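# Push office chair through self-closing door into yellow bay

## Task

Move the office chair out of its room, through the door that closes by itself, and into the yellow taped bay in the next room so that each of its five wheels sits fully within the tape and none rests on the tape line. Either robot or both may do it. Before ending, the door must have swung shut, the robots must have released the chair and backed away from it, and no robot may be toppled or left leaning. The chair has to stay in the bay by itself once the robots let go.

## Robot and tools

Robots: two identical Hello Robot Stretch 4 units, r1 and r2. Each has an omni-wheel base, a mast with a lift, an arm that telescopes straight forward, a three-joint wrist (yaw, pitch, roll) and a two-finger gripper. The robot stands about 1.6 m tall, and its base rim lies within 0.23 m of the base origin. Each robot has four cameras: <name>_head_camera, <name>_head_left_camera, <name>_head_right_camera and <name>_wrist_camera.

Frames: the base frame sits on the floor under the base centre, with x forward, y left and z up. hand_pose is the point between the open fingertips, given in this frame, and the printed value may be somewhat off. base_odometry is measured from where the base started in the scene and counts wheel rotation only, so any slip shows up as travel. Heading runs from -3.142 to 3.142 and is positive to the left. Each robot reports only in its own frames, so only images, lidar_m and wrist_depth_mm reveal where the two robots are relative to each other.

execute_actions(actions, cameras): actions is a list holding one action, or empty to just fetch state and images. The action is one object keyed by "r1" and/or "r2". Each robot's entry can have:
- base: exactly one relative move, measured from the base's last reported position. translate_m is metres straight ahead, from -2 to 2, forward positive. strafe_m is metres sideways, from -2 to 2, left positive. rotate_rad is radians of turn in place, from -3.2 to 3.2, counter-clockwise (left) positive.
- joints: absolute targets, by name. lift_m 0 to 1.2 m. arm_m 0 to 0.55 m of extension. wrist_yaw_rad -1.134 to 4.276, where 0 points forward, positive turns left, 3.14 is folded back, and above 3.4 the arm may block it. wrist_pitch_rad -1.117 to 4.259, where 0 is level and 1.57 points down. wrist_roll_rad -1.117 to 4.259, where positive turns clockwise as seen from behind the gripper. gripper_m -0.038 to 0.141 m, the fingertip gap; values below 0 make the fingertips press together. A joint target outside its range is clipped and the result reports it. Any other bad value or unknown key rejects the call, and then nothing moves.
- pace: "slow", "default", "fast" or "max". Base speeds are 0.1/0.3/0.4/0.6 m/s and turn rates are 1/2/3/4 rad/s, in that order. They are lower when the lift is above 0.2, down to 0.3 m/s and 1 rad/s at full height.
- contact_limits: {"arm_m": x}, with x from 0 (gentlest) to 0.75. If omitted it is 0.5.
- end_of_arm: "enable_torque", sent on its own, restores wrist or gripper motors that shut off.
All motions in an action begin together and may finish at different times. One action runs for at most 15 s. A part you leave out may still be driving toward an earlier target. cameras lists which images come back; omitted, null or ["all"] means every camera, and [] means none. The "pictures" line gives the image order.

wait(seconds 0 to 10) lets the simulation run with no new command and returns the state. zoom_image(camera, region [x0,y0,x1,y1] in pixels, at most 504x504) enlarges part of that camera's most recent image. read_manual only returns licence text. finished_scene(scene) ends the current scene, given its number, and reports whether the task succeeded. It cannot be undone. Replying without any tool call also ends the run.

Result lines: base_status and joint_status show how each commanded motion ended. done means it reached the target; for the base, this only means the wheels turned the full amount. off_target means it stopped short and may still be pushing. contact_stop_at_<key> means something blocked it, and that lift, arm or wheel set goes slack. limit_stop_at_<name> means a built-in limit stopped it. limit_stop_at_tilt means the robot leans past 6 degrees, which makes the lift, arm and wheels slack and unresponsive until the lean eases. limit_stop_at_own_body is a self-collision stop; it is likely when the wrist is pitched up and rolled. torque_fault means a wrist or gripper motor went limp and needs enable_torque. on_its_own covers what the call did not command, and "held at" there is the held target, not the actual position. lidar_m gives 12 distances in 30 degree sectors counter-clockwise starting straight ahead (4th left, 7th behind, 10th right); "-" means nothing seen or closer than 0.25 m. The lidar misses glass, thin legs and much of what lies behind the robot. wrist_depth_mm is a 7x7 grid of depths in mm (100 to 2000). turned_by_wheels differing from turned_by_imu by more than about 0.1 rad points to a bump or wheel slip. base_tilt is in degrees, positive for forward and right, with a fixed offset of up to about 1.5. motor_effort is a percentage, with the peak shown in brackets; for wheel_0/1/2, positive means turning the base right. A gripper_m reading or a done status does not prove that something is held; a firm grip usually shows up in the gripper effort.

Cautions: robots pressing hard on each other fails the run, and once two bases touch, even a few millimetres more drive counts as hard. A robot that tips or ends leaning fails the task. Tipping is more likely when carrying over 1 kg with arm_m above 0.2, when moving fast, or when pushing steadily with the gripper raised high. When both robots carry the chair together, their travel can differ by up to about 3 cm per metre, which strains the grip. Avoid slams, drops and hard shoves. To unfold the wrist at the start, send lift_m 0.4 together with wrist_yaw_rad 0. If a stop is reported, any later calls in that reply are skipped. The robots keep holding their last command between calls.

Each tool is called as name(argument=value, ...) on one line, values as JSON.

## Session

execute_actions(actions=[])

Scene clock: 0.00 s.
r1.base_odometry: x=+0.000 y=+0.000 heading=+0.000 (m, m, rad; r1's odometry frame)
r1.turned_by_wheels: +0.000 (rad since the last result)
r1.turned_by_imu: +0.000 (rad since the last result)
r1.base_tilt: forward=+0.1 right=+0.4 (deg)
r1.lidar_m: 0.88 1.93 2.01 2.71 4.11 1.74 2.48 2.90 0.95 0.66 0.62 0.67
r1.base_status: not commanded
r1.joint_positions: lift_m=+0.231 arm_m=+0.001 wrist_yaw_rad=+3.066 wrist_pitch_rad=+0.012 wrist_roll_rad=-0.007 gripper_m=+0.057
r1.joint_status: not commanded
r1.motor_effort: lift_m=+19 arm_m=+0 wrist_yaw_rad=-1 wrist_pitch_rad=-9 wrist_roll_rad=+0 gripper_m=-5 wheel_0=+0 wheel_1=+0 wheel_2=+0 (%)
r1.hand_pose: x=-0.1091 y=+0.1090 z=+0.4054 quat_wxyz=(+0.038, -0.006, -0.003, +0.999) (m; r1's base frame)
r1.wrist_depth_mm: 138 190 - - - - - / - 140 - - - - - / - 139 - - - 1756 - / 112 139 - - - - - / 135 - - - - - - / 1863 1863 213 1756 200 1576 1464 / 1205 1118 1138 147 1098 991 1060
r2.base_odometry: x=+0.000 y=+0.000 heading=+0.000 (m, m, rad; r2's odometry frame)
r2.turned_by_wheels: +0.000 (rad since the last result)
r2.turned_by_imu: +0.000 (rad since the last result)
r2.base_tilt: forward=+0.5 right=-1.2 (deg)
r2.lidar_m: 2.48 1.44 3.19 2.81 2.75 1.65 1.48 1.51 1.80 1.85 1.86 2.24
r2.base_status: not commanded
r2.joint_positions: lift_m=+0.136 arm_m=-0.002 wrist_yaw_rad=+3.220 wrist_pitch_rad=-0.012 wrist_roll_rad=-0.006 gripper_m=+0.057
r2.joint_status: not commanded
r2.motor_effort: lift_m=+18 arm_m=-1 wrist_yaw_rad=-1 wrist_pitch_rad=-4 wrist_roll_rad=+0 gripper_m=-4 wheel_0=+0 wheel_1=+0 wheel_2=+0 (%)
r2.hand_pose: x=-0.1254 y=+0.0646 z=+0.3173 quat_wxyz=(-0.039, +0.006, -0.003, +0.999) (m; r2's base frame)
r2.wrist_depth_mm: - 137 230 1661 1756 1808 1921 / - 111 136 1708 1756 1808 1921 / - 111 136 1756 1708 1808 1863 / - 127 155 1708 1756 1808 1921 / 138 1537 1618 1708 1708 1756 1808 / 1138 1397 218 1430 219 1464 1499 / 798 798 788 164 820 931 960
pictures: r1_head_camera, r1_head_left_camera, r1_head_right_camera, r1_wrist_camera, r2_head_camera, r2_head_left_camera, r2_head_right_camera, r2_wrist_camera
Images, in order (width x height): r1_head_camera 420x560, r1_head_left_camera 420x672, r1_head_right_camera 420x672, r1_wrist_camera 616x392, r2_head_camera 420x560, r2_head_left_camera 420x672, r2_head_right_camera 420x672, r2_wrist_camera 616x392.

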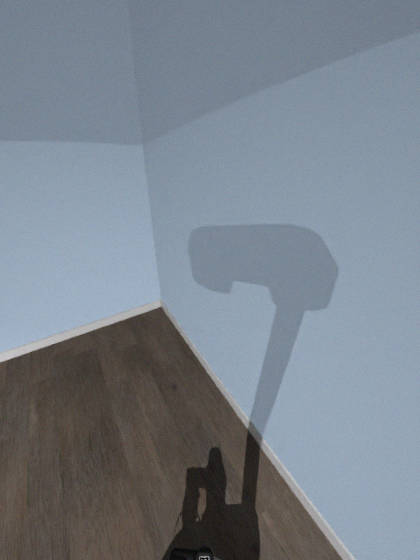

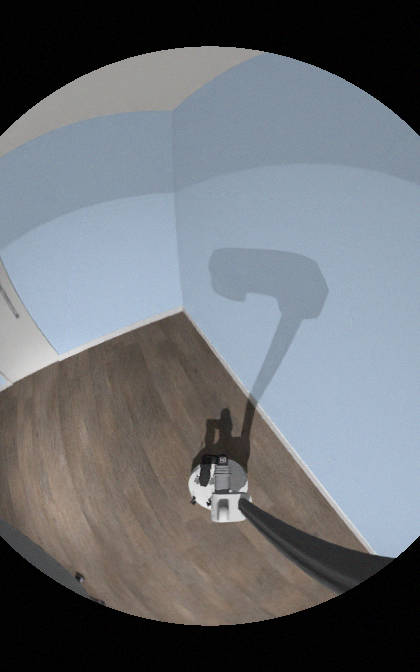

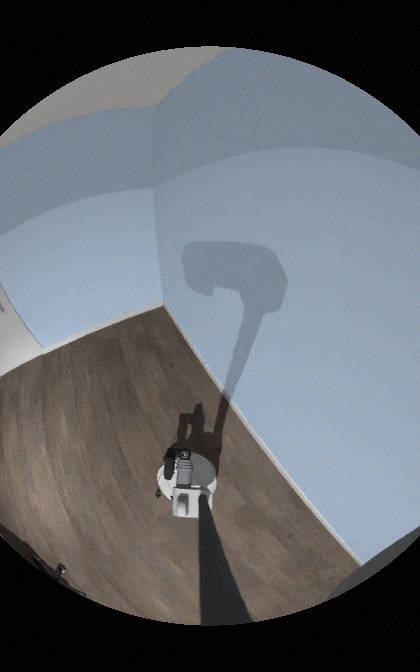

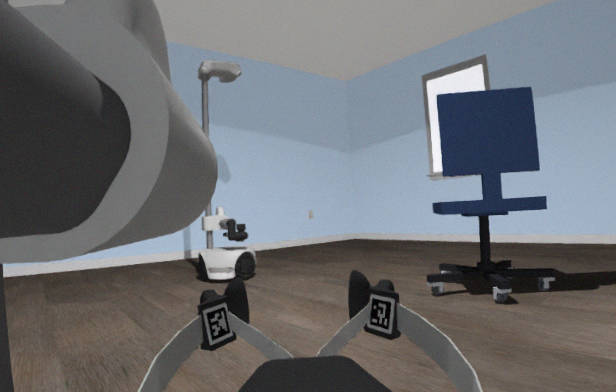

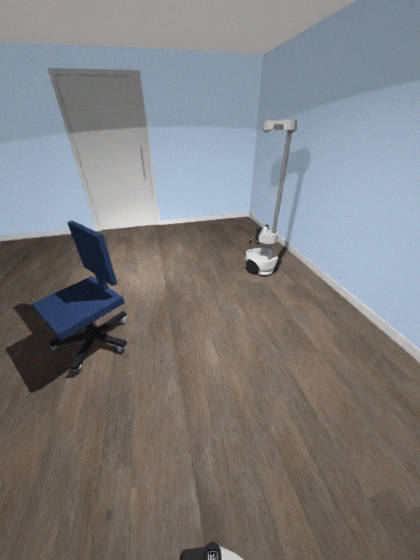

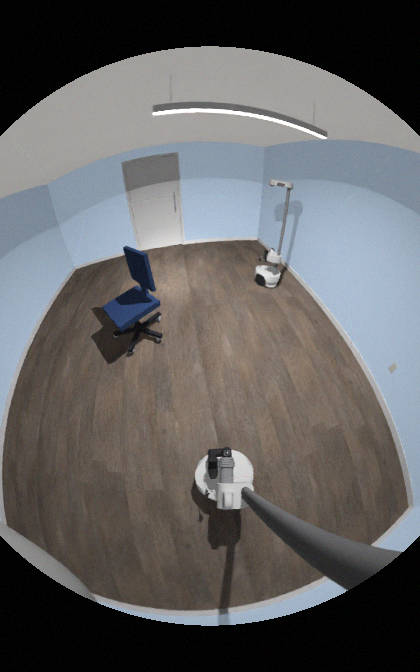

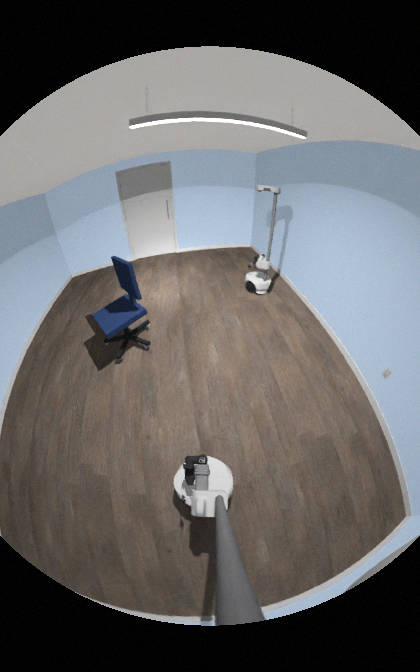

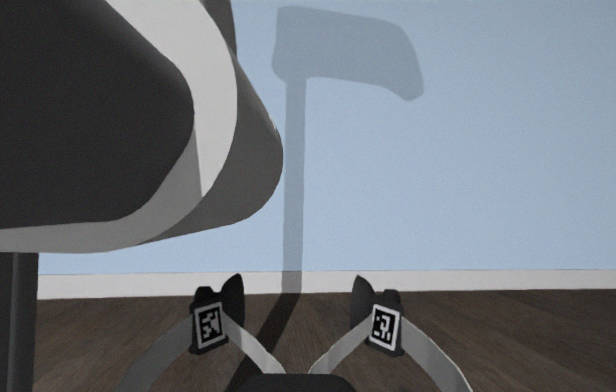

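execute_actions(actions=[{"r1":{"base":{"rotate_rad":0.52},"pace":"fast"},"r2":{"base":{"rotate_rad":0.2},"pace":"fast"}}], cameras=[])

execute_actions(actions=[{"r1":{"base":{"translate_m":0.8},"pace":"fast"}}], cameras=[])

execute_actions(actions=[{"r1":{"base":{"strafe_m":1.1},"pace":"fast"},"r2":{"base":{"strafe_m":0.5},"joints":{"lift_m":0.4,"wrist_yaw_rad":0},"pace":"fast"}}], cameras=["r1_head_camera","r1_head_left_camera","r2_head_camera"])

Scene clock: 1.70 s.
r1.base_odometry: x=+0.000 y=+0.000 heading=+0.520 (m, m, rad; r1's odometry frame)
r1.turned_by_wheels: +0.520 (rad since the last result)
r1.turned_by_imu: +0.520 (rad since the last result)
r1.base_tilt: forward=+0.1 right=+0.5 (deg)
r1.lidar_m: 1.91 1.98 2.68 4.12 1.78 2.46 3.10 0.96 0.67 0.63 0.68 0.87
r1.base_status: done
r1.joint_positions: lift_m=+0.231 arm_m=+0.001 wrist_yaw_rad=+3.066 wrist_pitch_rad=+0.012 wrist_roll_rad=-0.007 gripper_m=+0.057
r1.joint_status: not commanded
r1.motor_effort: lift_m=+19(19) arm_m=+0(0) wrist_yaw_rad=+1(3) wrist_pitch_rad=-9(9) wrist_roll_rad=+0(1) gripper_m=-3(5) wheel_0=+1(4) wheel_1=+1(7) wheel_2=+2(7) (%)
r1.hand_pose: x=-0.1091 y=+0.1090 z=+0.4054 quat_wxyz=(+0.038, -0.006, -0.003, +0.999) (m; r1's base frame)
r1.wrist_depth_mm: 138 190 - - - - - / - 140 - - - - - / - 139 - - - - - / 112 138 - - - - - / 135 1921 - - - - - / 1281 1756 212 1756 200 1537 1464 / 1160 1118 1098 147 1042 1008 1008
r2.base_odometry: x=+0.000 y=+0.000 heading=+0.200 (m, m, rad; r2's odometry frame)
r2.turned_by_wheels: +0.200 (rad since the last result)
r2.turned_by_imu: +0.205 (rad since the last result)
r2.base_tilt: forward=+0.4 right=-1.2 (deg)
r2.lidar_m: 1.55 1.43 2.99 2.80 2.17 1.54 1.48 1.57 1.97 1.86 1.95 2.47
r2.base_status: done
r2.joint_positions: lift_m=+0.136 arm_m=-0.002 wrist_yaw_rad=+3.220 wrist_pitch_rad=-0.012 wrist_roll_rad=-0.006 gripper_m=+0.057
r2.joint_status: not commanded
r2.motor_effort: lift_m=+18(18) arm_m=-1(1) wrist_yaw_rad=-2(1) wrist_pitch_rad=-5(5) wrist_roll_rad=+1(0) gripper_m=-2(2) wheel_0=+1(6) wheel_1=+2(6) wheel_2=+1(3) (%)
r2.hand_pose: x=-0.1254 y=+0.0646 z=+0.3173 quat_wxyz=(-0.039, +0.006, -0.003, +0.999) (m; r2's base frame)
r2.wrist_depth_mm: - 137 230 1618 1661 1661 1576 / - 110 136 1661 1618 1576 1576 / - 111 135 1661 1576 1618 1576 / - 128 155 1618 1618 1576 1618 / 138 1618 1661 1618 1576 1576 1618 / 1138 1366 218 1397 219 1464 1464 / 798 798 798 164 809 917 946
pictures: none
No camera images: the call's "cameras" was empty. Leave "cameras" out to get every camera's image.

Scene clock: 5.07 s.
r1.base_odometry: x=+0.694 y=+0.398 heading=+0.520 (m, m, rad; r1's odometry frame)
r1.turned_by_wheels: +0.000 (rad since the last result)
r1.turned_by_imu: -0.003 (rad since the last result)
r1.base_tilt: forward=+0.3 right=+0.5 (deg)
r1.lidar_m: 1.13 1.17 1.58 3.88 2.24 2.27 2.92 0.89 0.64 0.59 0.60 0.84
r1.base_status: done
r1.joint_positions: lift_m=+0.231 arm_m=+0.001 wrist_yaw_rad=+3.066 wrist_pitch_rad=+0.012 wrist_roll_rad=-0.007 gripper_m=+0.057
r1.joint_status: not commanded
r1.motor_effort: lift_m=+19(19) arm_m=+0(0) wrist_yaw_rad=-1(2) wrist_pitch_rad=-8(9) wrist_roll_rad=+1(1) gripper_m=-4(4) wheel_0=-2(5) wheel_1=-2(8) wheel_2=+0(11) (%)
r1.hand_pose: x=-0.1091 y=+0.1090 z=+0.4054 quat_wxyz=(+0.038, -0.006, -0.003, +0.999) (m; r1's base frame)
r1.wrist_depth_mm: 138 189 - - - - - / - 140 - - - - - / - 139 - - - - 1863 / 112 138 - - - - - / 136 1921 - - - - - / 1205 1708 211 1756 200 1576 1464 / 1138 1118 1098 147 1098 991 1025
r2.base_odometry: x=+0.000 y=+0.000 heading=+0.200 (m, m, rad; r2's odometry frame)
r2.turned_by_wheels: +0.000 (rad since the last result)
r2.turned_by_imu: +0.001 (rad since the last result)
r2.base_tilt: forward=+0.5 right=-1.2 (deg)
r2.lidar_m: 1.55 1.42 2.98 2.80 2.11 1.56 1.47 1.53 1.96 1.86 1.95 2.67
r2.base_status: not commanded
r2.joint_positions: lift_m=+0.136 arm_m=-0.002 wrist_yaw_rad=+3.220 wrist_pitch_rad=-0.012 wrist_roll_rad=-0.006 gripper_m=+0.057
r2.joint_status: not commanded
r2.motor_effort: lift_m=+18(17) arm_m=-1(1) wrist_yaw_rad=+0(1) wrist_pitch_rad=-5(5) wrist_roll_rad=+0(1) gripper_m=-2(2) wheel_0=+1(1) wheel_1=+2(2) wheel_2=+1(1) (%)
r2.hand_pose: x=-0.1254 y=+0.0646 z=+0.3173 quat_wxyz=(-0.039, +0.006, -0.003, +0.999) (m; r2's base frame)
r2.wrist_depth_mm: - 137 232 1618 1576 1618 1576 / - 110 136 1618 1576 1618 1618 / - 112 135 1618 1661 1537 1618 / - 128 154 1661 1661 1576 1661 / 137 1618 1661 1618 1576 1576 1618 / 1138 1366 218 1430 220 1464 1464 / 798 788 798 164 809 931 960
pictures: none
No camera images: the call's "cameras" was empty. Leave "cameras" out to get every camera's image.

Scene clock: 9.03 s.
r1.base_odometry: x=+0.148 y=+1.353 heading=+0.520 (m, m, rad; r1's odometry frame)
r1.turned_by_wheels: +0.000 (rad since the last result)
r1.turned_by_imu: -0.002 (rad since the last result)
r1.base_tilt: forward=+0.2 right=+0.5 (deg)
r1.lidar_m: 1.05 1.09 1.50 3.03 3.12 1.49 3.08 2.55 1.80 1.69 1.67 1.17
r1.base_status: done
r1.joint_positions: lift_m=+0.231 arm_m=+0.001 wrist_yaw_rad=+3.066 wrist_pitch_rad=+0.012 wrist_roll_rad=-0.007 gripper_m=+0.057
r1.joint_status: not commanded
r1.motor_effort: lift_m=+19(19) arm_m=+0(0) wrist_yaw_rad=-2(1) wrist_pitch_rad=-8(9) wrist_roll_rad=+1(1) gripper_m=-5(4) wheel_0=+0(13) wheel_1=-2(11) wheel_2=-1(1) (%)
r1.hand_pose: x=-0.1091 y=+0.1090 z=+0.4054 quat_wxyz=(+0.038, -0.006, -0.003, +0.999) (m; r1's base frame)
r1.wrist_depth_mm: 138 189 - - - - - / - 140 - - - - - / - 139 - - 1618 - - / 112 139 - - 1708 - - / 135 - - - - - - / 1863 1921 211 1863 200 1537 1464 / 1229 1138 1138 147 1098 1008 1042
r2.base_odometry: x=-0.099 y=+0.490 heading=+0.200 (m, m, rad; r2's odometry frame)
r2.turned_by_wheels: +0.000 (rad since the last result)
r2.turned_by_imu: +0.001 (rad since the last result)
r2.base_tilt: forward=+0.5 right=-1.2 (deg)
r2.lidar_m: 1.26 1.58 2.42 2.30 2.14 1.58 1.46 1.54 2.11 2.38 2.48 3.24
r2.base_status: done
r2.joint_positions: lift_m=+0.400 arm_m=-0.002 wrist_yaw_rad=+0.001 wrist_pitch_rad=-0.012 wrist_roll_rad=-0.006 gripper_m=+0.057
r2.joint_status: all done
r2.motor_effort: lift_m=+19(21) arm_m=-1(1) wrist_yaw_rad=-3(6) wrist_pitch_rad=-5(4) wrist_roll_rad=+0(0) gripper_m=-3(3) wheel_0=+0(11) wheel_1=-1(10) wheel_2=+0(0) (%)
r2.hand_pose: x=+0.4576 y=-0.0873 z=+0.5816 quat_wxyz=(+1.000, -0.003, -0.006, +0.000) (m; r2's base frame)
r2.wrist_depth_mm: - - - - - - - / - - - - - - - / - - - 1464 - - - / - - - 1537 - - - / - - 1229 - - - - / - - 217 - 220 - - / 1537 1366 1255 164 1366 1618 1576
pictures: r1_head_camera, r1_head_left_camera, r2_head_camera
Images, in order (width x height): r1_head_camera 420x560, r1_head_left_camera 420x672, r2_head_camera 420x560.

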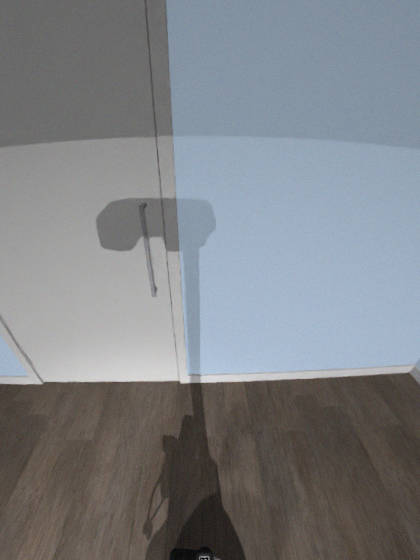

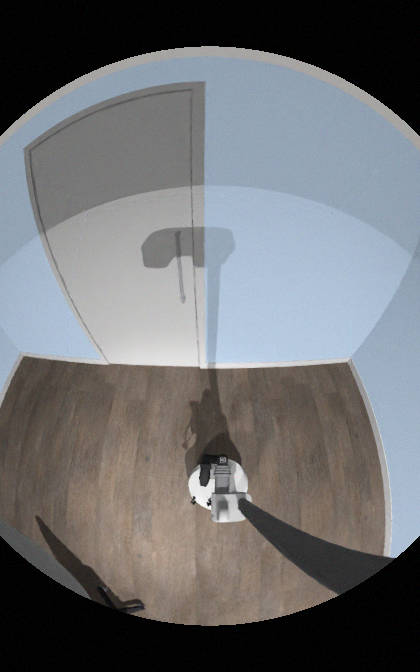

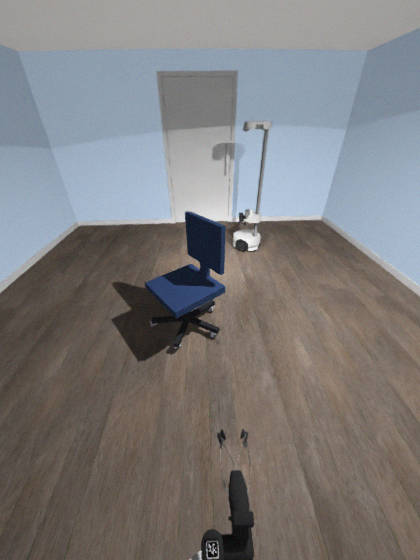

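execute_actions(actions=[{"r1":{"base":{"rotate_rad":0.04},"joints":{"lift_m":0.77,"wrist_yaw_rad":0,"gripper_m":0.12},"pace":"fast"}}], cameras=[])

execute_actions(actions=[{"r1":{"base":{"strafe_m":0.34},"joints":{"arm_m":0.3},"pace":"fast"},"r2":{"base":{"translate_m":0.6},"joints":{"lift_m":0.1,"gripper_m":0.14},"pace":"fast"}}], cameras=["r1_head_camera","r1_wrist_camera","r2_head_camera","r2_wrist_camera"])

Scene clock: 12.00 s.
r1.base_odometry: x=+0.148 y=+1.353 heading=+0.560 (m, m, rad; r1's odometry frame)
r1.turned_by_wheels: +0.040 (rad since the last result)
r1.turned_by_imu: +0.040 (rad since the last result)
r1.base_tilt: forward=+0.2 right=+0.6 (deg)
r1.lidar_m: 1.07 1.13 1.59 3.02 3.15 1.52 3.07 2.43 1.76 1.71 1.55 1.15
r1.base_status: done
r1.joint_positions: lift_m=+0.770 arm_m=+0.001 wrist_yaw_rad=+0.000 wrist_pitch_rad=+0.012 wrist_roll_rad=-0.007 gripper_m=+0.120
r1.joint_status: all done
r1.motor_effort: lift_m=+22(25) arm_m=+0(0) wrist_yaw_rad=-3(6) wrist_pitch_rad=-8(10) wrist_roll_rad=+0(2) gripper_m=-2(5) wheel_0=+0(3) wheel_1=+2(9) wheel_2=+1(5) (%)
r1.hand_pose: x=+0.4604 y=-0.0873 z=+0.9445 quat_wxyz=(+1.000, -0.003, +0.006, +0.000) (m; r1's base frame)
r1.wrist_depth_mm: 866 878 891 891 904 917 931 / 878 854 891 904 891 904 917 / 866 854 866 891 904 917 904 / 854 866 866 891 878 891 917 / 854 854 854 866 904 904 891 / 866 854 854 866 202 891 891 / 842 831 842 151 891 878 904
r2.base_odometry: x=-0.099 y=+0.490 heading=+0.200 (m, m, rad; r2's odometry frame)
r2.turned_by_wheels: +0.000 (rad since the last result)
r2.turned_by_imu: +0.001 (rad since the last result)
r2.base_tilt: forward=+0.5 right=-1.2 (deg)
r2.lidar_m: 1.26 1.59 2.38 2.31 2.12 1.54 1.49 1.56 2.13 2.36 2.45 3.21
r2.base_status: not commanded
r2.joint_positions: lift_m=+0.400 arm_m=-0.002 wrist_yaw_rad=+0.001 wrist_pitch_rad=-0.012 wrist_roll_rad=-0.006 gripper_m=+0.057
r2.joint_status: not commanded
r2.motor_effort: lift_m=+20(20) arm_m=-1(1) wrist_yaw_rad=-2(2) wrist_pitch_rad=-5(5) wrist_roll_rad=+0(0) gripper_m=-3(3) wheel_0=+0(0) wheel_1=-1(1) wheel_2=+0(0) (%)
r2.hand_pose: x=+0.4576 y=-0.0873 z=+0.5816 quat_wxyz=(+1.000, -0.003, -0.006, +0.000) (m; r2's base frame)
r2.wrist_depth_mm: - - - - - - - / - - - - - - - / - - - 1464 - - - / - - - 1537 - - - / - - 1255 - - - - / - - 218 - 219 - - / 1499 1336 1281 164 1366 1537 1576
pictures: none
No camera images: the call's "cameras" was empty. Leave "cameras" out to get every camera's image.

Scene clock: 14.83 s.
r1.base_odometry: x=-0.033 y=+1.641 heading=+0.560 (m, m, rad; r1's odometry frame)
r1.turned_by_wheels: +0.000 (rad since the last result)
r1.turned_by_imu: -0.001 (rad since the last result)
r1.base_tilt: forward=+0.1 right=+0.5 (deg)
r1.lidar_m: 1.04 1.15 1.56 2.70 2.80 1.36 1.43 2.96 2.11 2.06 1.57 1.14
r1.base_status: done
r1.joint_positions: lift_m=+0.770 arm_m=+0.299 wrist_yaw_rad=+0.000 wrist_pitch_rad=+0.012 wrist_roll_rad=-0.007 gripper_m=+0.120
r1.joint_status: all done
r1.motor_effort: lift_m=+20(21) arm_m=+8(9) wrist_yaw_rad=-1(2) wrist_pitch_rad=-7(7) wrist_roll_rad=+0(0) gripper_m=+0(2) wheel_0=+0(10) wheel_1=-2(11) wheel_2=+0(1) (%)
r1.hand_pose: x=+0.7579 y=-0.0874 z=+0.9446 quat_wxyz=(+1.000, -0.003, +0.006, +0.000) (m; r1's base frame)
r1.wrist_depth_mm: 564 580 585 591 591 597 603 / 574 569 580 585 591 597 597 / 564 564 574 585 591 591 597 / 559 569 569 574 585 591 597 / 559 564 569 580 580 585 591 / 554 559 564 580 203 585 585 / 554 559 564 150 580 580 591
r2.base_odometry: x=+0.489 y=+0.609 heading=+0.200 (m, m, rad; r2's odometry frame)
r2.turned_by_wheels: +0.000 (rad since the last result)
r2.turned_by_imu: +0.002 (rad since the last result)
r2.base_tilt: forward=+0.4 right=-1.2 (deg)
r2.lidar_m: 0.70 0.64 2.43 2.29 2.45 2.17 2.07 2.18 2.46 2.39 2.47 3.37
r2.base_status: done
r2.joint_positions: lift_m=+0.100 arm_m=-0.002 wrist_yaw_rad=+0.000 wrist_pitch_rad=-0.012 wrist_roll_rad=-0.006 gripper_m=+0.140
r2.joint_status: all done
r2.motor_effort: lift_m=+16(16) arm_m=-1(2) wrist_yaw_rad=-1(2) wrist_pitch_rad=-5(4) wrist_roll_rad=+1(1) gripper_m=+0(2) wheel_0=-1(5) wheel_1=-1(6) wheel_2=+1(13) (%)
r2.hand_pose: x=+0.4576 y=-0.0874 z=+0.2819 quat_wxyz=(+1.000, -0.003, -0.006, +0.000) (m; r2's base frame)
r2.wrist_depth_mm: - - 1060 778 - - - / 462 - 1042 - - - - / 530 517 603 723 - - - / - - - - - - - / - - - - - - - / 1205 204 854 1118 1255 1078 1308 / 699 707 715 151 768 768 854
pictures: r1_head_camera, r1_wrist_camera, r2_head_camera, r2_wrist_camera
Images, in order (width x height): r1_head_camera 420x560, r1_wrist_camera 616x392, r2_head_camera 420x560, r2_wrist_camera 616x392.

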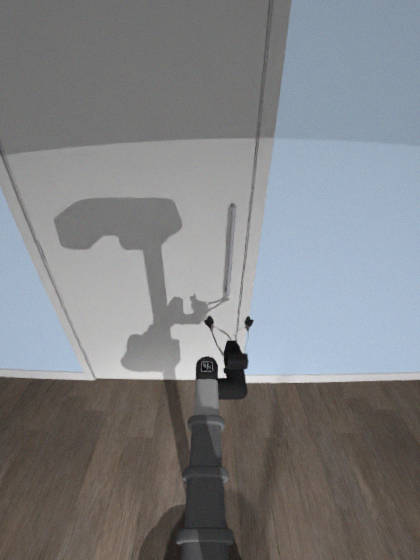

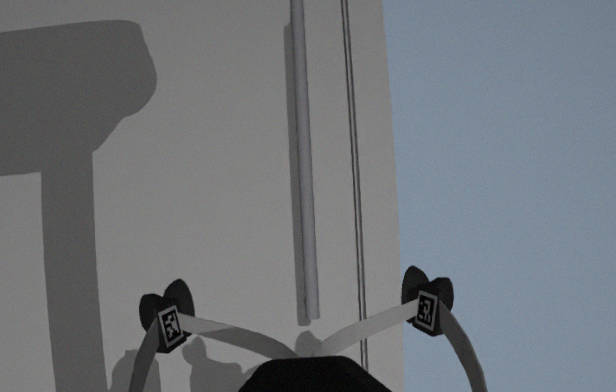

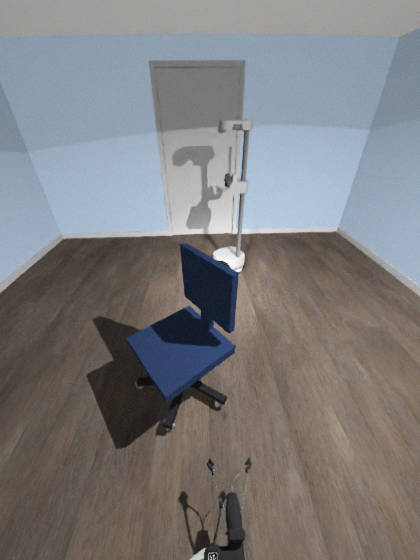

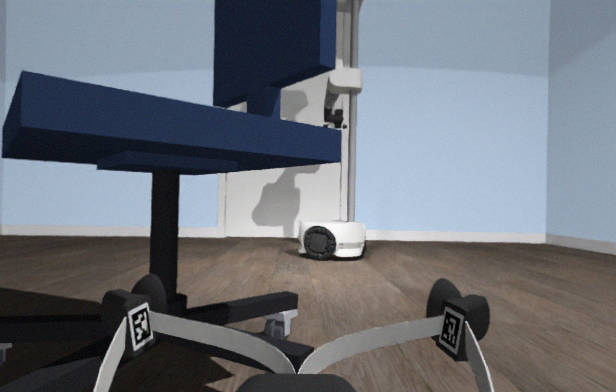

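execute_actions(actions=[{"r1":{"base":{"strafe_m":-0.03},"joints":{"arm_m":0.5,"gripper_m":0.09}},"r2":{"base":{"strafe_m":0.24},"joints":{"lift_m":0.07}}}], cameras=[])

execute_actions(actions=[{"r1":{"base":{"translate_m":0.08},"pace":"slow"},"r2":{"joints":{"arm_m":0.3}}}], cameras=["r1_head_camera","r1_wrist_camera","r2_head_camera","r2_wrist_camera"])

Scene clock: 17.37 s.
r1.base_odometry: x=-0.017 y=+1.615 heading=+0.560 (m, m, rad; r1's odometry frame)
r1.turned_by_wheels: +0.000 (rad since the last result)
r1.turned_by_imu: -0.001 (rad since the last result)
r1.base_tilt: forward=+0.2 right=+0.6 (deg)
r1.lidar_m: 1.04 1.12 1.59 2.74 2.85 1.39 1.47 2.89 2.10 2.01 1.56 1.16
r1.base_status: done
r1.joint_positions: lift_m=+0.770 arm_m=+0.499 wrist_yaw_rad=+0.000 wrist_pitch_rad=+0.012 wrist_roll_rad=-0.007 gripper_m=+0.090
r1.joint_status: all done
r1.motor_effort: lift_m=+21(21) arm_m=+8(9) wrist_yaw_rad=-3(2) wrist_pitch_rad=-8(8) wrist_roll_rad=+2(0) gripper_m=-3(3) wheel_0=-1(9) wheel_1=+1(6) wheel_2=+0(1) (%)
r1.hand_pose: x=+0.9579 y=-0.0874 z=+0.9446 quat_wxyz=(+1.000, -0.003, +0.006, +0.000) (m; r1's base frame)
r1.wrist_depth_mm: 370 375 382 384 373 392 397 / 370 375 377 382 370 392 392 / 368 373 375 384 370 389 392 / 368 373 373 377 368 387 389 / 364 368 373 377 368 382 387 / 364 368 370 373 201 379 387 / 362 364 368 147 366 379 387
r2.base_odometry: x=+0.441 y=+0.845 heading=+0.200 (m, m, rad; r2's odometry frame)
r2.turned_by_wheels: +0.000 (rad since the last result)
r2.turned_by_imu: +0.001 (rad since the last result)
r2.base_tilt: forward=+0.4 right=-1.2 (deg)
r2.lidar_m: 0.66 3.02 2.18 2.06 2.15 2.15 2.08 2.17 2.71 2.62 2.73 0.81
r2.base_status: done
r2.joint_positions: lift_m=+0.070 arm_m=-0.002 wrist_yaw_rad=+0.000 wrist_pitch_rad=-0.012 wrist_roll_rad=-0.006 gripper_m=+0.140
r2.joint_status: all done
r2.motor_effort: lift_m=+16(16) arm_m=-1(1) wrist_yaw_rad=-1(2) wrist_pitch_rad=-5(4) wrist_roll_rad=+1(1) gripper_m=+0(0) wheel_0=+1(7) wheel_1=-1(8) wheel_2=+1(3) (%)
r2.hand_pose: x=+0.4576 y=-0.0874 z=+0.2519 quat_wxyz=(+1.000, -0.003, -0.006, +0.000) (m; r2's base frame)
r2.wrist_depth_mm: - - - 1078 842 - - / - - 488 508 878 - - / - - 691 661 654 - - / - - - - - - - / - - - 1983 - - - / 1098 204 741 723 931 946 1205 / 732 676 459 151 647 676 778
pictures: none
No camera images: the call's "cameras" was empty. Leave "cameras" out to get every camera's image.

Scene clock: 19.43 s.
r1.base_odometry: x=+0.051 y=+1.658 heading=+0.560 (m, m, rad; r1's odometry frame)
r1.turned_by_wheels: +0.000 (rad since the last result)
r1.turned_by_imu: -0.001 (rad since the last result)
r1.base_tilt: forward=+0.2 right=+0.4 (deg)
r1.lidar_m: 0.93 1.04 1.47 2.73 2.83 1.43 1.54 2.87 2.11 2.01 1.48 1.06
r1.base_status: done
r1.joint_positions: lift_m=+0.770 arm_m=+0.499 wrist_yaw_rad=+0.000 wrist_pitch_rad=+0.012 wrist_roll_rad=-0.007 gripper_m=+0.090
r1.joint_status: not commanded
r1.motor_effort: lift_m=+21(21) arm_m=+8(8) wrist_yaw_rad=-1(1) wrist_pitch_rad=-7(7) wrist_roll_rad=-1(1) gripper_m=-2(3) wheel_0=+1(2) wheel_1=+2(3) wheel_2=-2(6) (%)
r1.hand_pose: x=+0.9579 y=-0.0874 z=+0.9446 quat_wxyz=(+1.000, -0.003, +0.006, +0.000) (m; r1's base frame)
r1.wrist_depth_mm: 293 296 298 301 294 309 310 / 293 296 298 301 293 307 309 / 291 291 294 298 289 304 309 / 289 293 296 298 287 304 307 / 286 290 293 296 287 303 304 / 285 290 290 296 200 300 303 / 283 286 290 147 283 298 304
r2.base_odometry: x=+0.441 y=+0.845 heading=+0.200 (m, m, rad; r2's odometry frame)
r2.turned_by_wheels: +0.000 (rad since the last result)
r2.turned_by_imu: +0.001 (rad since the last result)
r2.base_tilt: forward=+0.4 right=-1.1 (deg)
r2.lidar_m: 0.68 3.05 2.21 2.07 2.19 2.17 2.07 2.18 2.72 2.62 2.74 0.84
r2.base_status: not commanded
r2.joint_positions: lift_m=+0.070 arm_m=+0.299 wrist_yaw_rad=+0.000 wrist_pitch_rad=-0.012 wrist_roll_rad=-0.006 gripper_m=+0.140
r2.joint_status: all done
r2.motor_effort: lift_m=+16(15) arm_m=+5(6) wrist_yaw_rad=-1(1) wrist_pitch_rad=-4(5) wrist_roll_rad=+0(0) gripper_m=+0(1) wheel_0=+1(2) wheel_1=-1(1) wheel_2=+1(1) (%)
r2.hand_pose: x=+0.7585 y=-0.0874 z=+0.2519 quat_wxyz=(+1.000, -0.003, -0.006, +0.000) (m; r2's base frame)
r2.wrist_depth_mm: 353 247 245 240 239 286 - / 439 370 357 347 349 347 421 / - - - 459 - - - / - - - - - - - / - - - 1661 - - - / 1098 204 1098 917 1138 960 1205 / 715 439 439 151 627 699 759
pictures: r1_head_camera, r1_wrist_camera, r2_head_camera, r2_wrist_camera
Images, in order (width x height): r1_head_camera 420x560, r1_wrist_camera 616x392, r2_head_camera 420x560, r2_wrist_camera 616x392.

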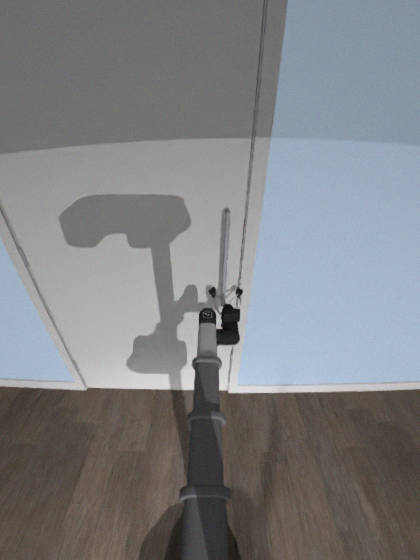

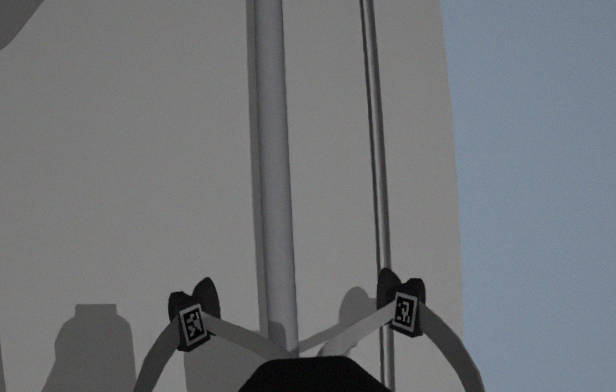

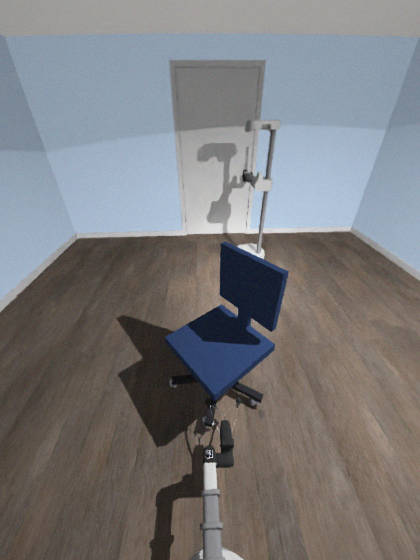

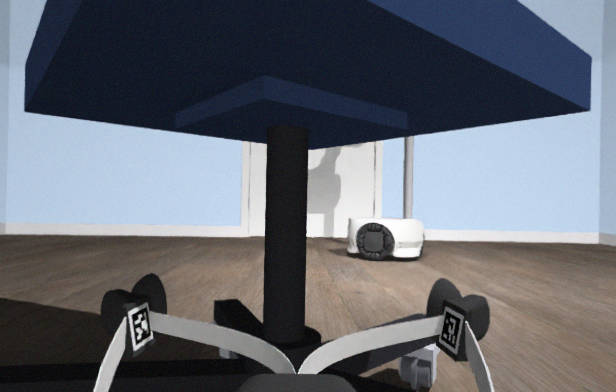

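execute_actions(actions=[{"r1":{"base":{"strafe_m":0.015},"joints":{"arm_m":0.52,"gripper_m":0.06}},"r2":{"base":{"translate_m":0.27}}}], cameras=[])

execute_actions(actions=[{"r1":{"joints":{"gripper_m":-0.02}},"r2":{"joints":{"gripper_m":0.02}}}], cameras=["r1_wrist_camera","r2_wrist_camera"])

execute_actions(actions=[{"r1":{"joints":{"arm_m":0.4},"pace":"slow"},"r2":{"base":{"translate_m":-0.4},"pace":"slow"}}], cameras=["r1_head_camera","r1_wrist_camera","r2_head_camera","r2_wrist_camera"])

Scene clock: 22.20 s.
r1.base_odometry: x=+0.043 y=+1.670 heading=+0.560 (m, m, rad; r1's odometry frame)
r1.turned_by_wheels: +0.000 (rad since the last result)
r1.turned_by_imu: -0.001 (rad since the last result)
r1.base_tilt: forward=+0.3 right=+0.5 (deg)
r1.lidar_m: 0.95 1.07 1.50 2.69 2.80 1.46 1.53 2.88 2.11 2.02 1.48 1.06
r1.base_status: done
r1.joint_positions: lift_m=+0.770 arm_m=+0.519 wrist_yaw_rad=+0.000 wrist_pitch_rad=+0.012 wrist_roll_rad=-0.007 gripper_m=+0.060
r1.joint_status: all done
r1.motor_effort: lift_m=+21(21) arm_m=+8(9) wrist_yaw_rad=-3(2) wrist_pitch_rad=-8(9) wrist_roll_rad=+0(2) gripper_m=-4(4) wheel_0=-1(8) wheel_1=+0(7) wheel_2=+0(1) (%)
r1.hand_pose: x=+0.9779 y=-0.0874 z=+0.9446 quat_wxyz=(+1.000, -0.003, +0.006, +0.000) (m; r1's base frame)
r1.wrist_depth_mm: 272 277 279 281 283 287 290 / 272 276 278 279 282 286 290 / 270 273 277 278 281 282 286 / 271 271 274 277 279 268 286 / 268 270 273 276 276 268 282 / 266 270 213 274 198 267 283 / 266 267 271 146 274 267 283
r2.base_odometry: x=+0.705 y=+0.898 heading=+0.200 (m, m, rad; r2's odometry frame)
r2.turned_by_wheels: +0.000 (rad since the last result)
r2.turned_by_imu: +0.001 (rad since the last result)
r2.base_tilt: forward=+0.5 right=-1.1 (deg)
r2.lidar_m: 0.39 0.72 2.20 2.08 2.16 2.45 2.35 2.46 2.75 2.60 2.75 0.47
r2.base_status: done
r2.joint_positions: lift_m=+0.070 arm_m=+0.299 wrist_yaw_rad=+0.000 wrist_pitch_rad=-0.012 wrist_roll_rad=-0.006 gripper_m=+0.140
r2.joint_status: not commanded
r2.motor_effort: lift_m=+16(16) arm_m=+5(5) wrist_yaw_rad=-1(1) wrist_pitch_rad=-4(5) wrist_roll_rad=+0(0) gripper_m=+1(0) wheel_0=-1(5) wheel_1=+0(5) wheel_2=+1(9) (%)
r2.hand_pose: x=+0.7585 y=-0.0874 z=+0.2519 quat_wxyz=(+1.000, -0.003, -0.006, +0.000) (m; r2's base frame)
r2.wrist_depth_mm: 217 200 185 179 194 192 222 / - 364 266 182 349 349 - / - - - 181 - - - / - - - 182 - - - / - - 1576 181 1756 - - / 1060 204 187 182 1138 960 1205 / 715 668 415 151 707 707 759
pictures: none
No camera images: the call's "cameras" was empty. Leave "cameras" out to get every camera's image.

Scene clock: 24.37 s.
r1.base_odometry: x=+0.043 y=+1.670 heading=+0.560 (m, m, rad; r1's odometry frame)
r1.turned_by_wheels: +0.000 (rad since the last result)
r1.turned_by_imu: -0.001 (rad since the last result)
r1.base_tilt: forward=+0.2 right=+0.6 (deg)
r1.lidar_m: 0.92 1.05 1.46 2.72 2.82 1.43 1.50 2.86 2.09 2.03 1.48 1.06
r1.base_status: not commanded
r1.joint_positions: lift_m=+0.770 arm_m=+0.519 wrist_yaw_rad=-0.002 wrist_pitch_rad=+0.012 wrist_roll_rad=-0.007 gripper_m=-0.019
r1.joint_status: all done
r1.motor_effort: lift_m=+21(21) arm_m=+7(8) wrist_yaw_rad=+3(6) wrist_pitch_rad=-9(8) wrist_roll_rad=-1(1) gripper_m=-20(21) wheel_0=-4(4) wheel_1=-1(1) wheel_2=-1(1) (%)
r1.hand_pose: x=+0.9780 y=-0.0880 z=+0.9446 quat_wxyz=(+1.000, -0.003, +0.006, -0.001) (m; r1's base frame)
r1.wrist_depth_mm: 266 267 270 273 274 289 291 / 264 265 268 271 271 286 287 / 263 266 267 268 270 287 287 / 259 264 266 265 271 270 285 / 259 262 265 266 271 270 283 / 258 262 260 202 187 268 282 / 257 258 262 197 265 264 282
r2.base_odometry: x=+0.706 y=+0.899 heading=+0.202 (m, m, rad; r2's odometry frame)
r2.turned_by_wheels: +0.001 (rad since the last result)
r2.turned_by_imu: +0.002 (rad since the last result)
r2.base_tilt: forward=+0.4 right=-1.1 (deg)
r2.lidar_m: 0.38 0.72 2.17 2.07 2.16 2.47 2.32 2.47 2.73 2.61 2.68 0.49
r2.base_status: not commanded
r2.joint_positions: lift_m=+0.070 arm_m=+0.300 wrist_yaw_rad=+0.012 wrist_pitch_rad=-0.012 wrist_roll_rad=-0.006 gripper_m=+0.020
r2.joint_status: all done
r2.on_its_own: wrist_yaw_rad is at rest, and its effort (-35) is outside its rest range (-13 to +13)
r2.motor_effort: lift_m=+16(16) arm_m=-1(5) wrist_yaw_rad=-35(39) wrist_pitch_rad=-6(6) wrist_roll_rad=+0(0) gripper_m=-14(16) wheel_0=+6(6) wheel_1=+2(2) wheel_2=+9(9) (%)
r2.hand_pose: x=+0.7604 y=-0.0840 z=+0.2518 quat_wxyz=(+1.000, -0.003, -0.006, +0.006) (m; r2's base frame)
r2.wrist_depth_mm: 237 200 198 170 193 192 236 / - 366 359 170 347 345 - / - - - 171 - - - / - - - 170 - - - / - - 1983 170 1708 - - / 1098 1098 186 169 1008 1138 1182 / 732 165 413 167 647 750 768
pictures: r1_wrist_camera, r2_wrist_camera
Images, in order (width x height): r1_wrist_camera 616x392, r2_wrist_camera 616x392.

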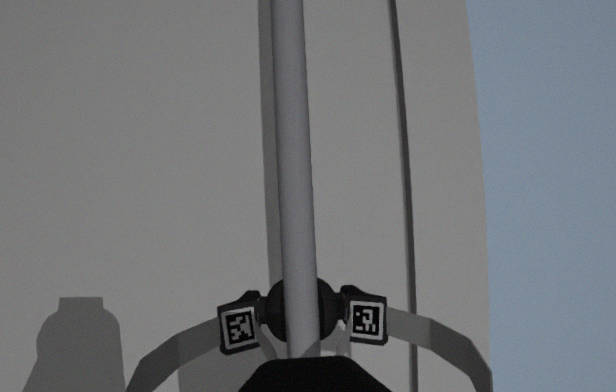

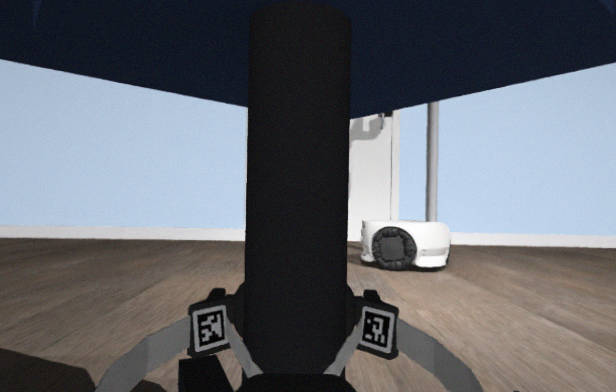

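Scene clock: 29.63 s.
r1.base_odometry: x=+0.043 y=+1.670 heading=+0.561 (m, m, rad; r1's odometry frame)
r1.turned_by_wheels: +0.002 (rad since the last result)
r1.turned_by_imu: +0.000 (rad since the last result)
r1.base_tilt: forward=+0.1 right=+0.5 (deg)
r1.lidar_m: 0.83 0.97 1.45 2.73 2.85 1.87 1.88 2.89 2.10 2.03 1.45 1.06
r1.base_status: not commanded
r1.joint_positions: lift_m=+0.770 arm_m=+0.402 wrist_yaw_rad=+0.011 wrist_pitch_rad=+0.012 wrist_roll_rad=-0.007 gripper_m=-0.019
r1.joint_status: all done
r1.on_its_own: wrist_yaw_rad is at rest, and its effort (-33) is outside its rest range (-13 to +13)
r1.motor_effort: lift_m=+21(20) arm_m=-9(10) wrist_yaw_rad=-33(34) wrist_pitch_rad=-8(10) wrist_roll_rad=+2(0) gripper_m=-23(24) wheel_0=+5(5) wheel_1=+3(3) wheel_2=+6(6) (%)
r1.hand_pose: x=+0.8620 y=-0.0843 z=+0.9445 quat_wxyz=(+1.000, -0.003, +0.006, +0.005) (m; r1's base frame)
r1.wrist_depth_mm: 293 285 277 267 327 402 407 / 291 282 277 264 264 399 399 / 289 281 273 265 264 399 402 / 290 282 274 266 262 397 399 / 287 281 271 262 262 397 399 / 289 278 268 198 256 394 397 / 286 277 268 195 257 394 394
r2.base_odometry: x=+0.314 y=+0.819 heading=+0.201 (m, m, rad; r2's odometry frame)
r2.turned_by_wheels: +0.000 (rad since the last result)
r2.turned_by_imu: +0.001 (rad since the last result)
r2.base_tilt: forward=+0.5 right=-1.2 (deg)
r2.lidar_m: 0.43 0.60 2.22 2.06 2.16 2.05 1.94 2.04 2.72 2.61 2.71 0.43
r2.base_status: done
r2.joint_positions: lift_m=+0.070 arm_m=+0.300 wrist_yaw_rad=+0.003 wrist_pitch_rad=-0.012 wrist_roll_rad=-0.006 gripper_m=+0.020
r2.joint_status: not commanded
r2.motor_effort: lift_m=+16(16) arm_m=-1(1) wrist_yaw_rad=-9(36) wrist_pitch_rad=-6(7) wrist_roll_rad=+0(0) gripper_m=-15(16) wheel_0=-3(9) wheel_1=-3(5) wheel_2=+4(8) (%)
r2.hand_pose: x=+0.7597 y=-0.0866 z=+0.2518 quat_wxyz=(+1.000, -0.003, -0.006, +0.001) (m; r2's base frame)
r2.wrist_depth_mm: 251 200 196 171 193 193 236 / - 368 289 171 351 345 - / - - - 171 - - - / - - - 169 - - - / - - 1863 169 - - - / 1078 1078 187 169 1042 1160 1182 / 732 413 189 167 424 732 768
pictures: r1_head_camera, r1_wrist_camera, r2_head_camera, r2_wrist_camera
Images, in order (width x height): r1_head_camera 420x560, r1_wrist_camera 616x392, r2_head_camera 420x560, r2_wrist_camera 616x392.

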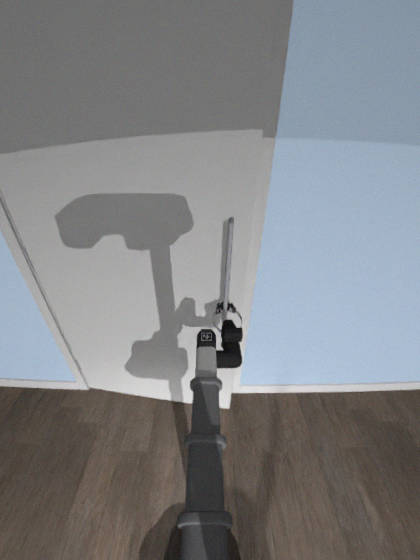

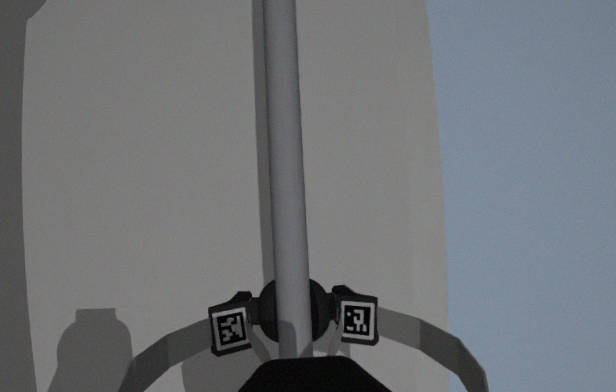

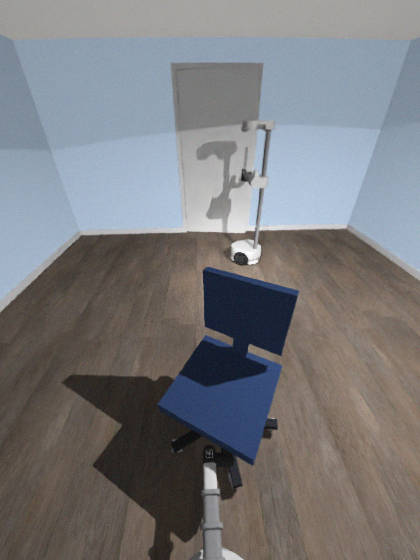

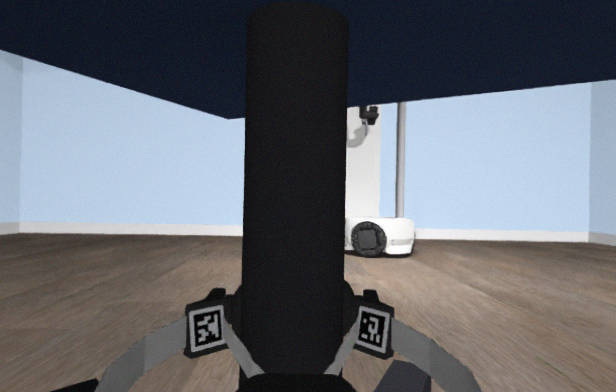

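execute_actions(actions=[{"r1":{"base":{"strafe_m":0.033},"pace":"slow"}}], cameras=[])

execute_actions(actions=[{"r1":{"base":{"translate_m":-0.11},"pace":"slow"}}], cameras=[])

execute_actions(actions=[{"r1":{"base":{"strafe_m":0.065},"joints":{"arm_m":0.29},"pace":"slow"}}], cameras=[])

execute_actions(actions=[{"r1":{"base":{"strafe_m":0.065},"joints":{"arm_m":0.185},"pace":"slow"}}], cameras=["r1_head_camera","r2_head_camera"])

Scene clock: 32.07 s.
r1.base_odometry: x=+0.025 y=+1.698 heading=+0.559 (m, m, rad; r1's odometry frame)
r1.turned_by_wheels: -0.002 (rad since the last result)
r1.turned_by_imu: -0.004 (rad since the last result)
r1.base_tilt: forward=+0.3 right=+0.6 (deg)
r1.lidar_m: 0.83 1.01 1.45 2.69 2.78 1.86 1.84 2.97 2.16 2.05 1.46 1.05
r1.base_status: done
r1.joint_positions: lift_m=+0.770 arm_m=+0.401 wrist_yaw_rad=-0.016 wrist_pitch_rad=+0.012 wrist_roll_rad=-0.007 gripper_m=-0.019
r1.joint_status: not commanded
r1.on_its_own: wrist_yaw_rad is at rest, and its effort (+42) is outside its rest range (-13 to +13)
r1.motor_effort: lift_m=+21(20) arm_m=-8(9) wrist_yaw_rad=+42(43) wrist_pitch_rad=-9(9) wrist_roll_rad=+2(2) gripper_m=-21(22) wheel_0=-15(16) wheel_1=-4(7) wheel_2=-9(9) (%)
r1.hand_pose: x=+0.8594 y=-0.0920 z=+0.9445 quat_wxyz=(+1.000, -0.003, +0.006, -0.008) (m; r1's base frame)
r1.wrist_depth_mm: 283 278 273 267 266 418 427 / 283 278 273 267 264 415 424 / 282 277 270 265 264 413 421 / 279 276 271 265 263 410 418 / 279 273 270 264 262 410 415 / 278 272 267 200 186 407 413 / 276 272 179 195 257 387 413
r2.base_odometry: x=+0.314 y=+0.819 heading=+0.201 (m, m, rad; r2's odometry frame)
r2.turned_by_wheels: +0.000 (rad since the last result)
r2.turned_by_imu: +0.001 (rad since the last result)
r2.base_tilt: forward=+0.5 right=-1.1 (deg)
r2.lidar_m: 0.43 0.60 2.20 2.05 2.16 2.07 1.93 2.04 2.75 2.62 2.73 0.42
r2.base_status: not commanded
r2.joint_positions: lift_m=+0.070 arm_m=+0.300 wrist_yaw_rad=+0.003 wrist_pitch_rad=-0.012 wrist_roll_rad=-0.006 gripper_m=+0.020
r2.joint_status: not commanded
r2.motor_effort: lift_m=+16(16) arm_m=+0(1) wrist_yaw_rad=-9(9) wrist_pitch_rad=-6(6) wrist_roll_rad=+1(0) gripper_m=-14(14) wheel_0=-3(4) wheel_1=-4(3) wheel_2=+5(5) (%)
r2.hand_pose: x=+0.7597 y=-0.0866 z=+0.2518 quat_wxyz=(+1.000, -0.003, -0.006, +0.001) (m; r2's base frame)
r2.wrist_depth_mm: 252 201 196 171 193 192 236 / - 368 290 170 349 343 - / - - - 171 - - - / - - - 170 - - - / - - 1921 169 - - - / 1098 1078 186 169 1025 1160 1182 / 723 413 189 167 427 750 768
pictures: none
No camera images: the call's "cameras" was empty. Leave "cameras" out to get every camera's image.

Scene clock: 34.43 s.
r1.base_odometry: x=-0.068 y=+1.640 heading=+0.560 (m, m, rad; r1's odometry frame)
r1.turned_by_wheels: +0.001 (rad since the last result)
r1.turned_by_imu: +0.001 (rad since the last result)
r1.base_tilt: forward=+0.4 right=+0.5 (deg)
r1.lidar_m: 0.84 1.04 1.60 2.68 2.79 1.76 1.79 2.98 2.16 2.07 1.62 1.18
r1.base_status: done
r1.joint_positions: lift_m=+0.770 arm_m=+0.401 wrist_yaw_rad=+0.009 wrist_pitch_rad=+0.012 wrist_roll_rad=-0.007 gripper_m=-0.019
r1.joint_status: not commanded
r1.on_its_own: wrist_yaw_rad is at rest, and its effort (-27) is outside its rest range (-13 to +13)
r1.motor_effort: lift_m=+21(21) arm_m=-8(8) wrist_yaw_rad=-27(42) wrist_pitch_rad=-10(9) wrist_roll_rad=+1(2) gripper_m=-20(23) wheel_0=+5(14) wheel_1=+1(7) wheel_2=+9(9) (%)
r1.hand_pose: x=+0.8616 y=-0.0849 z=+0.9445 quat_wxyz=(+1.000, -0.003, +0.006, +0.004) (m; r1's base frame)
r1.wrist_depth_mm: 319 298 279 258 253 521 525 / 319 298 279 257 253 521 521 / 317 297 278 257 250 508 517 / 315 294 278 257 251 512 512 / 315 296 276 256 249 508 508 / 317 296 270 195 243 508 512 / 314 296 270 185 247 500 508
r2.base_odometry: x=+0.314 y=+0.819 heading=+0.201 (m, m, rad; r2's odometry frame)
r2.turned_by_wheels: +0.000 (rad since the last result)
r2.turned_by_imu: +0.001 (rad since the last result)
r2.base_tilt: forward=+0.5 right=-1.3 (deg)
r2.lidar_m: 0.46 0.54 2.20 2.07 2.17 2.03 1.96 2.06 2.75 2.61 2.71 0.41
r2.base_status: not commanded
r2.joint_positions: lift_m=+0.070 arm_m=+0.300 wrist_yaw_rad=+0.003 wrist_pitch_rad=-0.012 wrist_roll_rad=-0.006 gripper_m=+0.020
r2.joint_status: not commanded
r2.motor_effort: lift_m=+16(16) arm_m=-1(1) wrist_yaw_rad=-9(9) wrist_pitch_rad=-6(6) wrist_roll_rad=+1(1) gripper_m=-16(15) wheel_0=-4(4) wheel_1=-3(3) wheel_2=+5(4) (%)
r2.hand_pose: x=+0.7597 y=-0.0866 z=+0.2518 quat_wxyz=(+1.000, -0.003, -0.006, +0.001) (m; r2's base frame)
r2.wrist_depth_mm: 251 200 196 171 193 192 237 / - 368 291 171 351 343 - / - - - 171 - - - / - - - 171 - - - / - - 1808 169 1983 - - / 1078 1060 186 170 1042 1138 1205 / 715 413 188 168 421 750 768
pictures: none
No camera images: the call's "cameras" was empty. Leave "cameras" out to get every camera's image.

Scene clock: 36.80 s.
r1.base_odometry: x=-0.102 y=+1.695 heading=+0.559 (m, m, rad; r1's odometry frame)
r1.turned_by_wheels: -0.001 (rad since the last result)
r1.turned_by_imu: -0.003 (rad since the last result)
r1.base_tilt: forward=+0.2 right=+0.6 (deg)
r1.lidar_m: 0.74 0.96 1.59 2.62 2.70 1.74 1.75 3.05 2.22 2.13 1.61 1.15
r1.base_status: done
r1.joint_positions: lift_m=+0.770 arm_m=+0.292 wrist_yaw_rad=-0.007 wrist_pitch_rad=+0.013 wrist_roll_rad=-0.007 gripper_m=-0.019
r1.joint_status: all done
r1.on_its_own: wrist_yaw_rad is at rest, and its effort (+20) is outside its rest range (-13 to +13)
r1.motor_effort: lift_m=+21(21) arm_m=-9(9) wrist_yaw_rad=+20(49) wrist_pitch_rad=-9(9) wrist_roll_rad=+1(1) gripper_m=-20(20) wheel_0=-8(18) wheel_1=-1(7) wheel_2=-5(10) (%)
r1.hand_pose: x=+0.7503 y=-0.0894 z=+0.9444 quat_wxyz=(+1.000, -0.003, +0.006, -0.003) (m; r1's base frame)
r1.wrist_depth_mm: 353 320 291 256 247 640 654 / 353 319 289 254 244 640 647 / 351 319 289 257 245 634 647 / 351 315 285 253 243 640 634 / 349 315 286 254 242 621 640 / 351 317 286 193 186 627 640 / 347 317 180 168 239 621 627
r2.base_odometry: x=+0.314 y=+0.819 heading=+0.201 (m, m, rad; r2's odometry frame)
r2.turned_by_wheels: +0.000 (rad since the last result)
r2.turned_by_imu: +0.001 (rad since the last result)
r2.base_tilt: forward=+0.4 right=-1.1 (deg)
r2.lidar_m: 0.44 0.56 2.19 2.06 2.14 2.02 1.95 2.06 2.72 2.61 2.72 0.41
r2.base_status: not commanded
r2.joint_positions: lift_m=+0.070 arm_m=+0.300 wrist_yaw_rad=+0.003 wrist_pitch_rad=-0.012 wrist_roll_rad=-0.006 gripper_m=+0.020
r2.joint_status: not commanded
r2.motor_effort: lift_m=+16(16) arm_m=-1(1) wrist_yaw_rad=-9(9) wrist_pitch_rad=-6(6) wrist_roll_rad=+1(0) gripper_m=-15(15) wheel_0=-4(3) wheel_1=-3(3) wheel_2=+5(5) (%)
r2.hand_pose: x=+0.7597 y=-0.0866 z=+0.2518 quat_wxyz=(+1.000, -0.003, -0.006, +0.001) (m; r2's base frame)
r2.wrist_depth_mm: 251 200 196 171 193 191 236 / - 370 291 171 349 343 - / - - - 170 - - - / - - - 170 - - - / - - 1808 170 1983 - - / 1078 1098 187 169 1042 1160 1182 / 715 410 187 167 421 750 768
pictures: none
No camera images: the call's "cameras" was empty. Leave "cameras" out to get every camera's image.

Scene clock: 39.13 s.
r1.base_odometry: x=-0.136 y=+1.750 heading=+0.558 (m, m, rad; r1's odometry frame)
r1.turned_by_wheels: -0.001 (rad since the last result)
r1.turned_by_imu: -0.004 (rad since the last result)
r1.base_tilt: forward=+0.3 right=+0.5 (deg)
r1.lidar_m: 0.62 0.89 1.59 2.52 2.67 1.94 1.72 3.15 2.29 2.18 1.64 0.66
r1.base_status: done
r1.joint_positions: lift_m=+0.770 arm_m=+0.186 wrist_yaw_rad=-0.010 wrist_pitch_rad=+0.013 wrist_roll_rad=-0.007 gripper_m=-0.020
r1.joint_status: all done
r1.on_its_own: wrist_yaw_rad is at rest, and its effort (+24) is outside its rest range (-13 to +13)
r1.motor_effort: lift_m=+20(21) arm_m=-8(11) wrist_yaw_rad=+24(68) wrist_pitch_rad=-10(10) wrist_roll_rad=-2(2) gripper_m=-16(20) wheel_0=-9(18) wheel_1=-3(7) wheel_2=-6(12) (%)
r1.hand_pose: x=+0.6449 y=-0.0902 z=+0.9443 quat_wxyz=(+1.000, -0.003, +0.007, -0.005) (m; r1's base frame)
r1.wrist_depth_mm: 407 349 298 251 236 750 778 / 415 347 298 252 235 741 778 / 407 347 297 251 236 759 759 / 407 345 297 249 236 741 750 / 404 347 297 251 236 741 750 / 410 349 298 191 186 741 750 / 407 347 179 147 230 220 750
r2.base_odometry: x=+0.314 y=+0.819 heading=+0.201 (m, m, rad; r2's odometry frame)
r2.turned_by_wheels: +0.000 (rad since the last result)
r2.turned_by_imu: +0.001 (rad since the last result)
r2.base_tilt: forward=+0.4 right=-1.1 (deg)
r2.lidar_m: 0.44 0.58 2.19 2.04 2.20 2.04 1.96 2.05 2.70 2.61 2.75 0.41
r2.base_status: not commanded
r2.joint_positions: lift_m=+0.070 arm_m=+0.300 wrist_yaw_rad=+0.003 wrist_pitch_rad=-0.012 wrist_roll_rad=-0.006 gripper_m=+0.020
r2.joint_status: not commanded
r2.motor_effort: lift_m=+16(16) arm_m=-1(1) wrist_yaw_rad=-9(9) wrist_pitch_rad=-6(6) wrist_roll_rad=+0(0) gripper_m=-14(15) wheel_0=-4(4) wheel_1=-3(3) wheel_2=+5(5) (%)
r2.hand_pose: x=+0.7597 y=-0.0866 z=+0.2518 quat_wxyz=(+1.000, -0.003, -0.006, +0.001) (m; r2's base frame)
r2.wrist_depth_mm: 252 200 196 172 194 191 236 / - 370 290 171 349 347 - / - - - 171 - - - / - - - 170 - - - / - - 1808 169 - - - / 1078 1078 187 169 1025 1160 1182 / 723 410 188 167 424 768 768
pictures: r1_head_camera, r2_head_camera
Images, in order (width x height): r1_head_camera 420x560, r2_head_camera 420x560.

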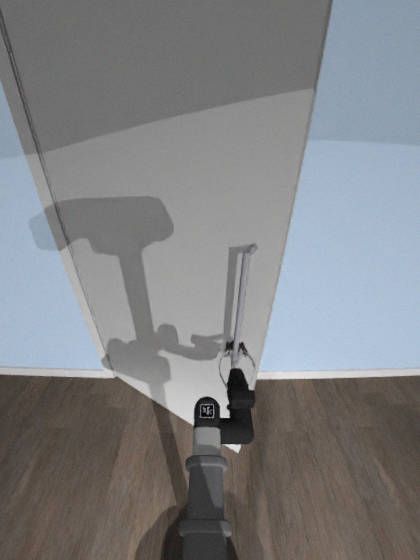

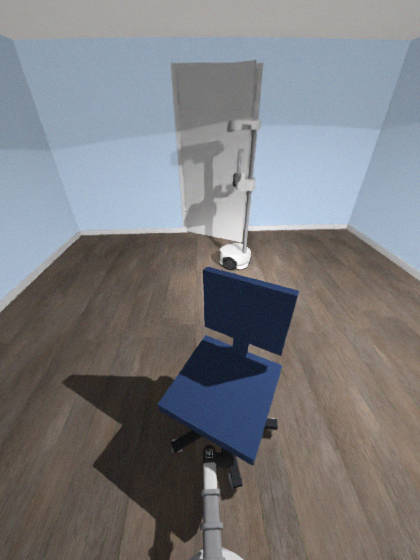

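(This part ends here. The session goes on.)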